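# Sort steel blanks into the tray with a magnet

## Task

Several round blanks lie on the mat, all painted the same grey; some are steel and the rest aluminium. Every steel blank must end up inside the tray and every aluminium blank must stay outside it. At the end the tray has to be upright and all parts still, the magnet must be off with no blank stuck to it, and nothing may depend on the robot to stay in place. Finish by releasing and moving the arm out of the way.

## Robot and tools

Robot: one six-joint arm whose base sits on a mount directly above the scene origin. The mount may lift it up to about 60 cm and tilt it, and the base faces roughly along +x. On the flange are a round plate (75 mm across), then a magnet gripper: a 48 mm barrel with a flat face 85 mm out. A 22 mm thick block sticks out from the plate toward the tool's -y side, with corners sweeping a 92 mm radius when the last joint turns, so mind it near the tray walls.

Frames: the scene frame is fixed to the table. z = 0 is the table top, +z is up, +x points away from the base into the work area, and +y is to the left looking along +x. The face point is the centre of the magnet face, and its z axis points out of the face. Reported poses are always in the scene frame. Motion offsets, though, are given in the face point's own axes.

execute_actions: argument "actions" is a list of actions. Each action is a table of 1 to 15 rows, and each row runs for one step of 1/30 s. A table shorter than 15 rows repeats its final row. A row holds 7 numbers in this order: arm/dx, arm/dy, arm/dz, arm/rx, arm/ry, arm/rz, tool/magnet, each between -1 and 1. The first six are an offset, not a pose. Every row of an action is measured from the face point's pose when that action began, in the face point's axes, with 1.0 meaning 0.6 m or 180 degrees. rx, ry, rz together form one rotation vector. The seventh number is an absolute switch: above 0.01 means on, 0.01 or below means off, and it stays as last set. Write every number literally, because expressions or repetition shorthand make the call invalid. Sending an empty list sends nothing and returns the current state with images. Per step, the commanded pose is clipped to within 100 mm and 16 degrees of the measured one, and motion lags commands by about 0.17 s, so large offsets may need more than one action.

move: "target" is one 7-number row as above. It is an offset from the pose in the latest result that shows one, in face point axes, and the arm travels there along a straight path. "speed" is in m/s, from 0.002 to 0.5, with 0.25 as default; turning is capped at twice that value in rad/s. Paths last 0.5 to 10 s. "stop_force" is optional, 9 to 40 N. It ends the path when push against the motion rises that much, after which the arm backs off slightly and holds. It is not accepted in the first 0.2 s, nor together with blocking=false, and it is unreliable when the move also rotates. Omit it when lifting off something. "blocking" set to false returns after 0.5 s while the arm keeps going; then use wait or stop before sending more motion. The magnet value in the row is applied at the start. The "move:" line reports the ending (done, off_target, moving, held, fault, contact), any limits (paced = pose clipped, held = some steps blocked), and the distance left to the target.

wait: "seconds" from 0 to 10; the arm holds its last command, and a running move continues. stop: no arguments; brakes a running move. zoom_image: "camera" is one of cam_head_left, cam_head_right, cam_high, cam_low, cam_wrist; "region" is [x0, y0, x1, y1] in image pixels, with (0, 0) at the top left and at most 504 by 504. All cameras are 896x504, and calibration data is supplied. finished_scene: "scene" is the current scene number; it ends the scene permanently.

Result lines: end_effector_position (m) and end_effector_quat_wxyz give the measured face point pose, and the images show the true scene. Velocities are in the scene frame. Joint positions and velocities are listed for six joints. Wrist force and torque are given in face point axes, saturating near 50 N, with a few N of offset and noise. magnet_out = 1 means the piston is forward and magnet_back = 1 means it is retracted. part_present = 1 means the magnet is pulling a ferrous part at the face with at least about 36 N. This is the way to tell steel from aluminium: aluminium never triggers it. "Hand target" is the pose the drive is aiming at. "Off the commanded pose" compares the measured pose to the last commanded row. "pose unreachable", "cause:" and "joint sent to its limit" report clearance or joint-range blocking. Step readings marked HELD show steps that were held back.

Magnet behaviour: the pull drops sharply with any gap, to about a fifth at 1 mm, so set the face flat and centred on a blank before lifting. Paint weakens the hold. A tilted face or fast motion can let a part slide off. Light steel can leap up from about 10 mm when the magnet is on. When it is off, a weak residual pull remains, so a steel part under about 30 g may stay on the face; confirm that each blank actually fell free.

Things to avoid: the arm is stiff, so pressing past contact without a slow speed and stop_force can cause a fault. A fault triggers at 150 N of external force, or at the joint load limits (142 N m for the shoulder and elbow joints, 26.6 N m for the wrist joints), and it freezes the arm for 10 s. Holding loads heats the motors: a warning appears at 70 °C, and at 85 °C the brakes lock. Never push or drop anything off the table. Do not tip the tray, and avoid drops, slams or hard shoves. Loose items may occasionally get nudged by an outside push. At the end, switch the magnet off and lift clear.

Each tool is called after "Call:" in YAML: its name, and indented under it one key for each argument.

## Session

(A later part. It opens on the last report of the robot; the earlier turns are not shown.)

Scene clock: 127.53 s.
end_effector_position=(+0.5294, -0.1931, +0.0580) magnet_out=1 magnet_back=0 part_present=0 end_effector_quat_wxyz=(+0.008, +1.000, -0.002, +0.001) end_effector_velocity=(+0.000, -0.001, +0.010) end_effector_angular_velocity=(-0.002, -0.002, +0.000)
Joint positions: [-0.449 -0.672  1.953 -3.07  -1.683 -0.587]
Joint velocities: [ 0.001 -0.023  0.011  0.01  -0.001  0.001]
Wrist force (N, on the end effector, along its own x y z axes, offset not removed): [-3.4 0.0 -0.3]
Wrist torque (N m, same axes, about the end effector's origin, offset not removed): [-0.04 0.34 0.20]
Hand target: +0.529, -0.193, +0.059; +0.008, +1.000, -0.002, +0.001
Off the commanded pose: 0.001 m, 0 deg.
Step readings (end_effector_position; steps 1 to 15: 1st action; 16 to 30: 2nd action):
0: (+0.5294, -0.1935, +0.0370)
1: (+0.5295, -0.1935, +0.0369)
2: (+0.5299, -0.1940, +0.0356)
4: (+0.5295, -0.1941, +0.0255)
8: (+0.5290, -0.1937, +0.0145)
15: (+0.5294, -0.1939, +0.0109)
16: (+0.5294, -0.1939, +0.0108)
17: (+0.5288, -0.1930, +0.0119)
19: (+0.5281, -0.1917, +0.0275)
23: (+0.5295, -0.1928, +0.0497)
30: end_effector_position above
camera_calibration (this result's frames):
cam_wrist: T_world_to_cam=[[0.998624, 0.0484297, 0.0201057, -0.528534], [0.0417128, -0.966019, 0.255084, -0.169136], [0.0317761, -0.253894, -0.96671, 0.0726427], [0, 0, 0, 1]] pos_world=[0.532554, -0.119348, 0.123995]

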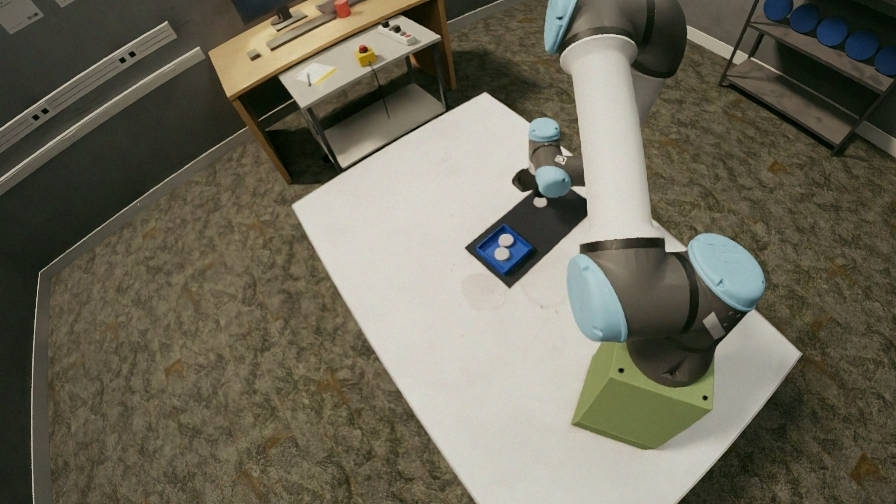

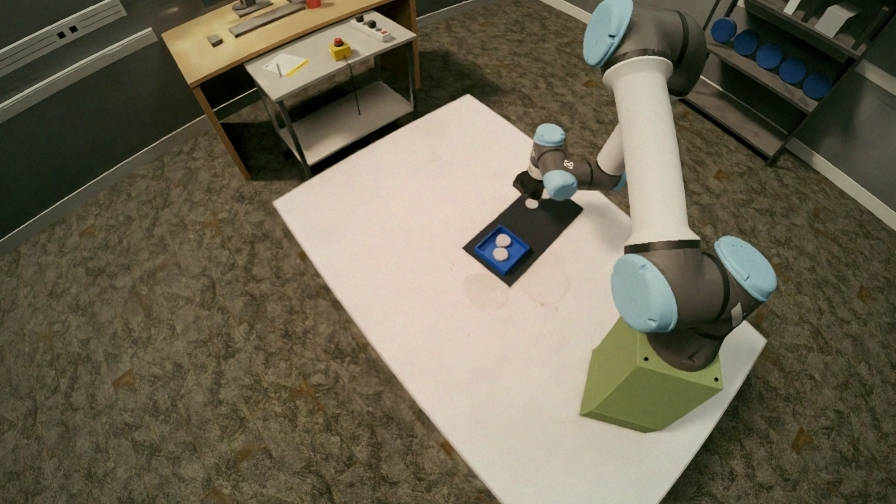

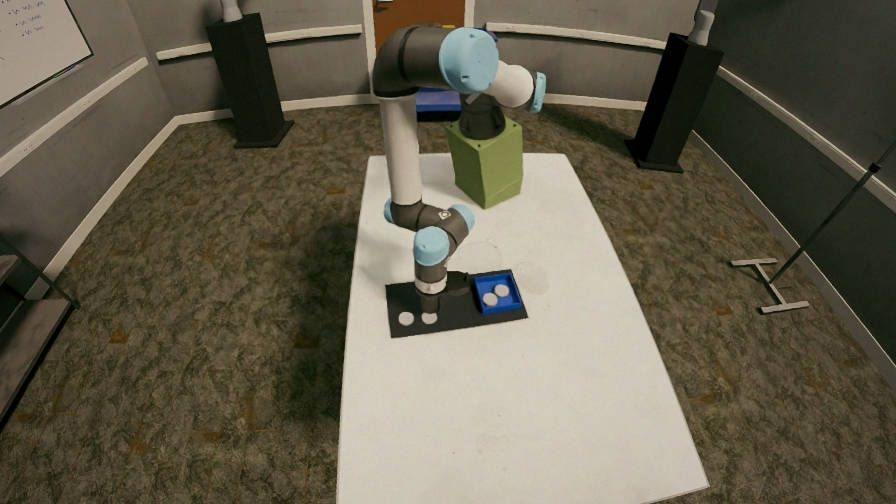

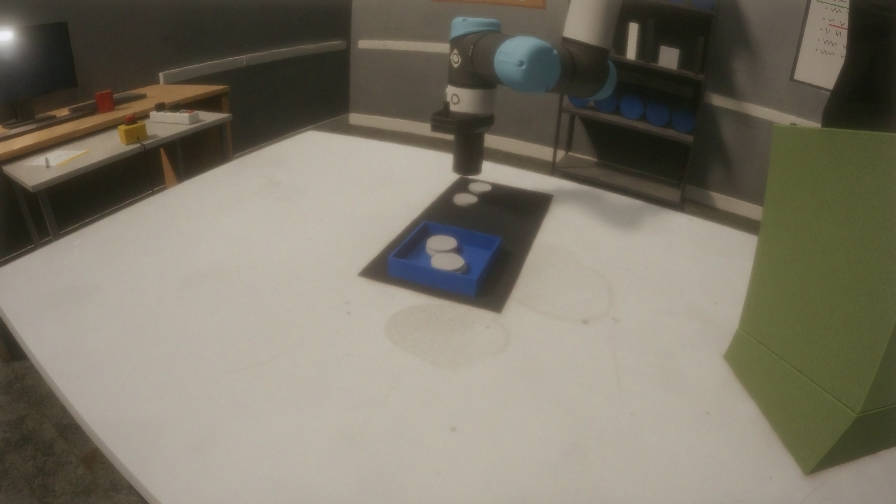

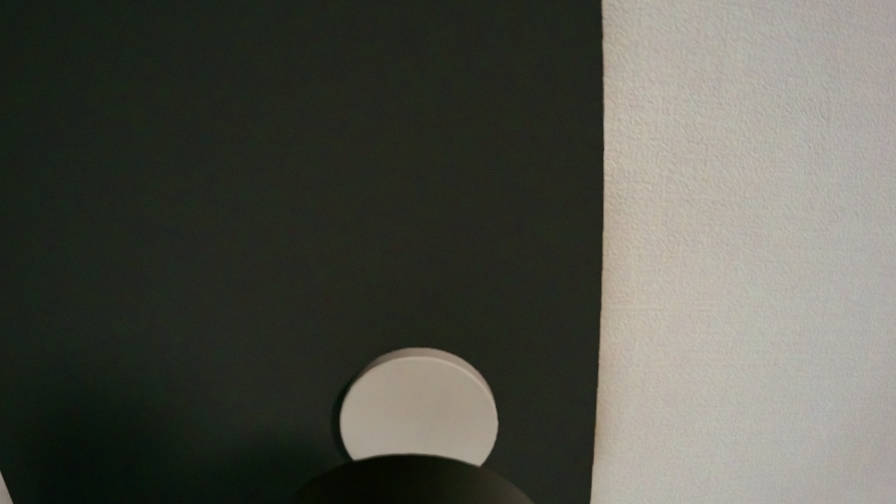

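Call:
execute_actions:
  actions:
    - [[0,0,-0.03,0,0,0,0]]

Call:
finished_scene:
  scene: 2

Scene clock: 130.23 s.
end_effector_position=(+0.5294, -0.1928, +0.0758) magnet_out=0 magnet_back=1 part_present=0 end_effector_quat_wxyz=(+0.008, +1.000, -0.002, +0.001) end_effector_velocity=(+0.001, +0.000, +0.002) end_effector_angular_velocity=(+0.001, -0.002, -0.000)
Joint positions: [-0.445 -0.716  1.974 -3.046 -1.684 -0.583]
Joint velocities: [ 0.    -0.006  0.002  0.003  0.002  0.   ]
Wrist force (N, on the end effector, along its own x y z axes, offset not removed): [-3.0 -0.5 0.9]
Wrist torque (N m, same axes, about the end effector's origin, offset not removed): [-0.13 0.20 0.12]
Hand target: +0.529, -0.193, +0.076; +0.008, +1.000, -0.002, +0.001
Off the commanded pose: 0.000 m, 0 deg.
Step readings (end_effector_position):
0: (+0.5294, -0.1931, +0.0589)
1: (+0.5294, -0.1931, +0.0589)
2: (+0.5291, -0.1928, +0.0600)
4: (+0.5293, -0.1927, +0.0668)
8: (+0.5294, -0.1928, +0.0737)
15: end_effector_position above
camera_calibration (this result's frames):
cam_wrist: T_world_to_cam=[[0.998624, 0.0484305, 0.0200953, -0.528905], [0.0417167, -0.966023, 0.255066, -0.173405], [0.0317655, -0.253877, -0.966715, 0.0899232], [0, 0, 0, 1]] pos_world=[0.532554, -0.119069, 0.141788]

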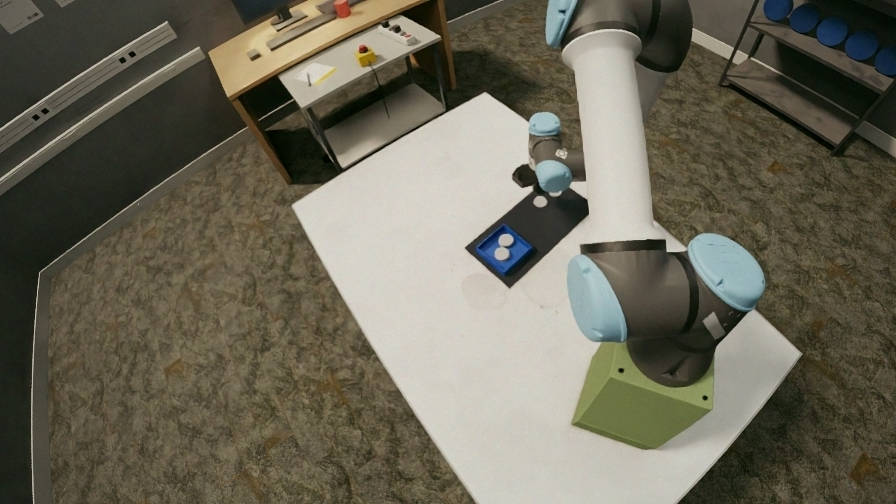

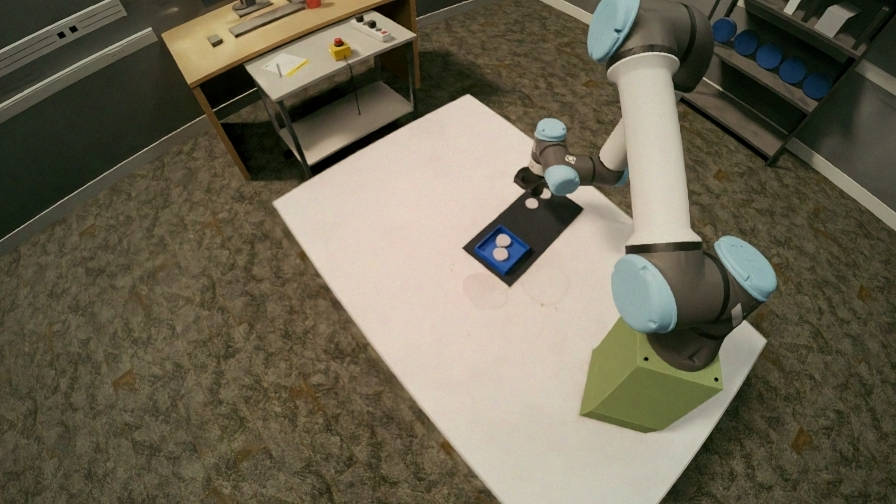

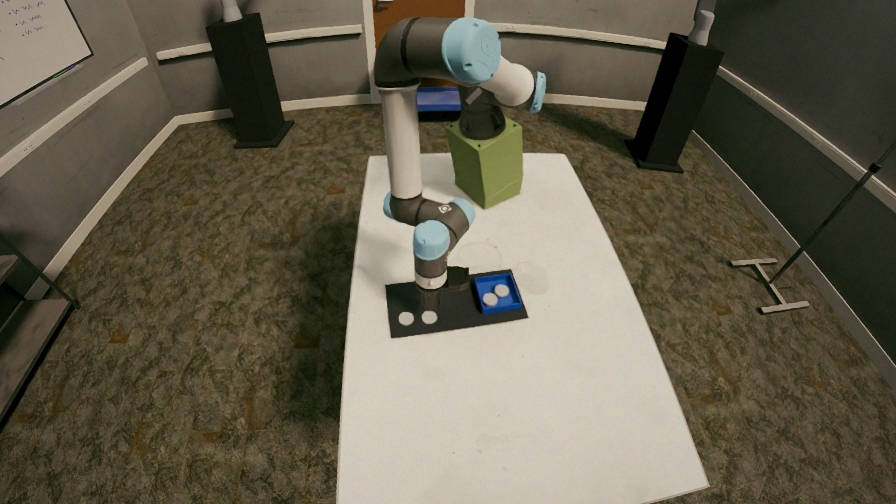

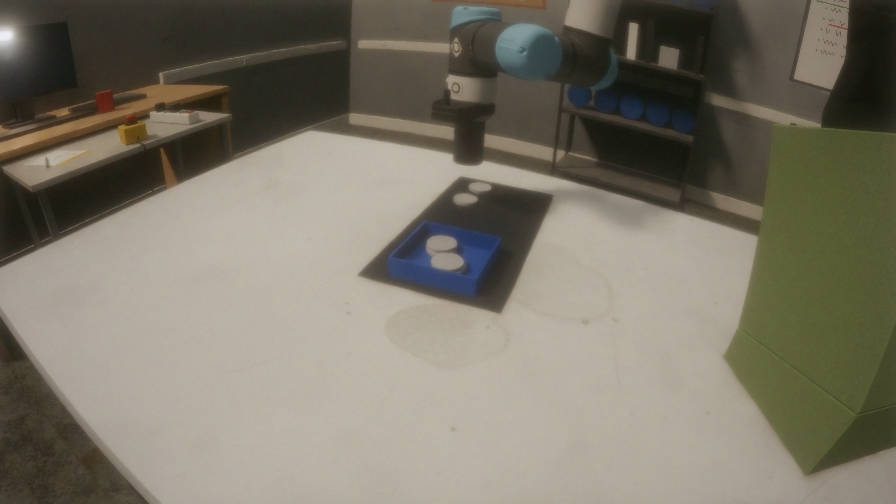

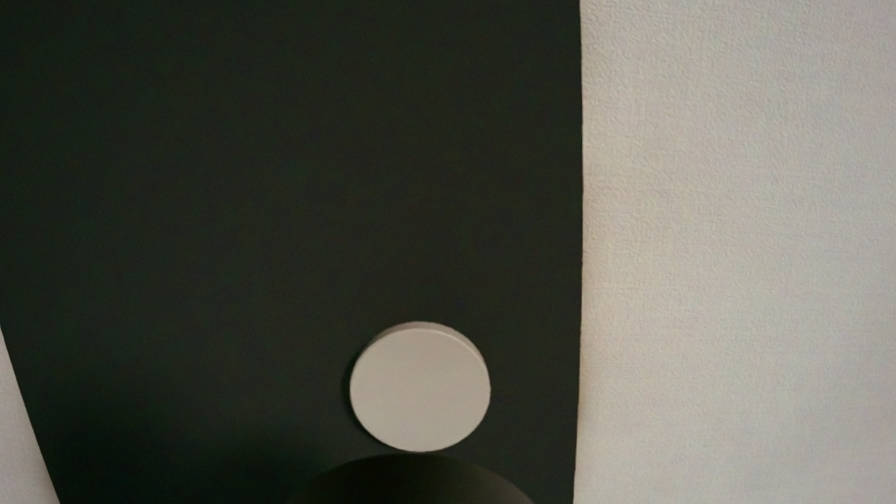

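The scene is finished: the task was done.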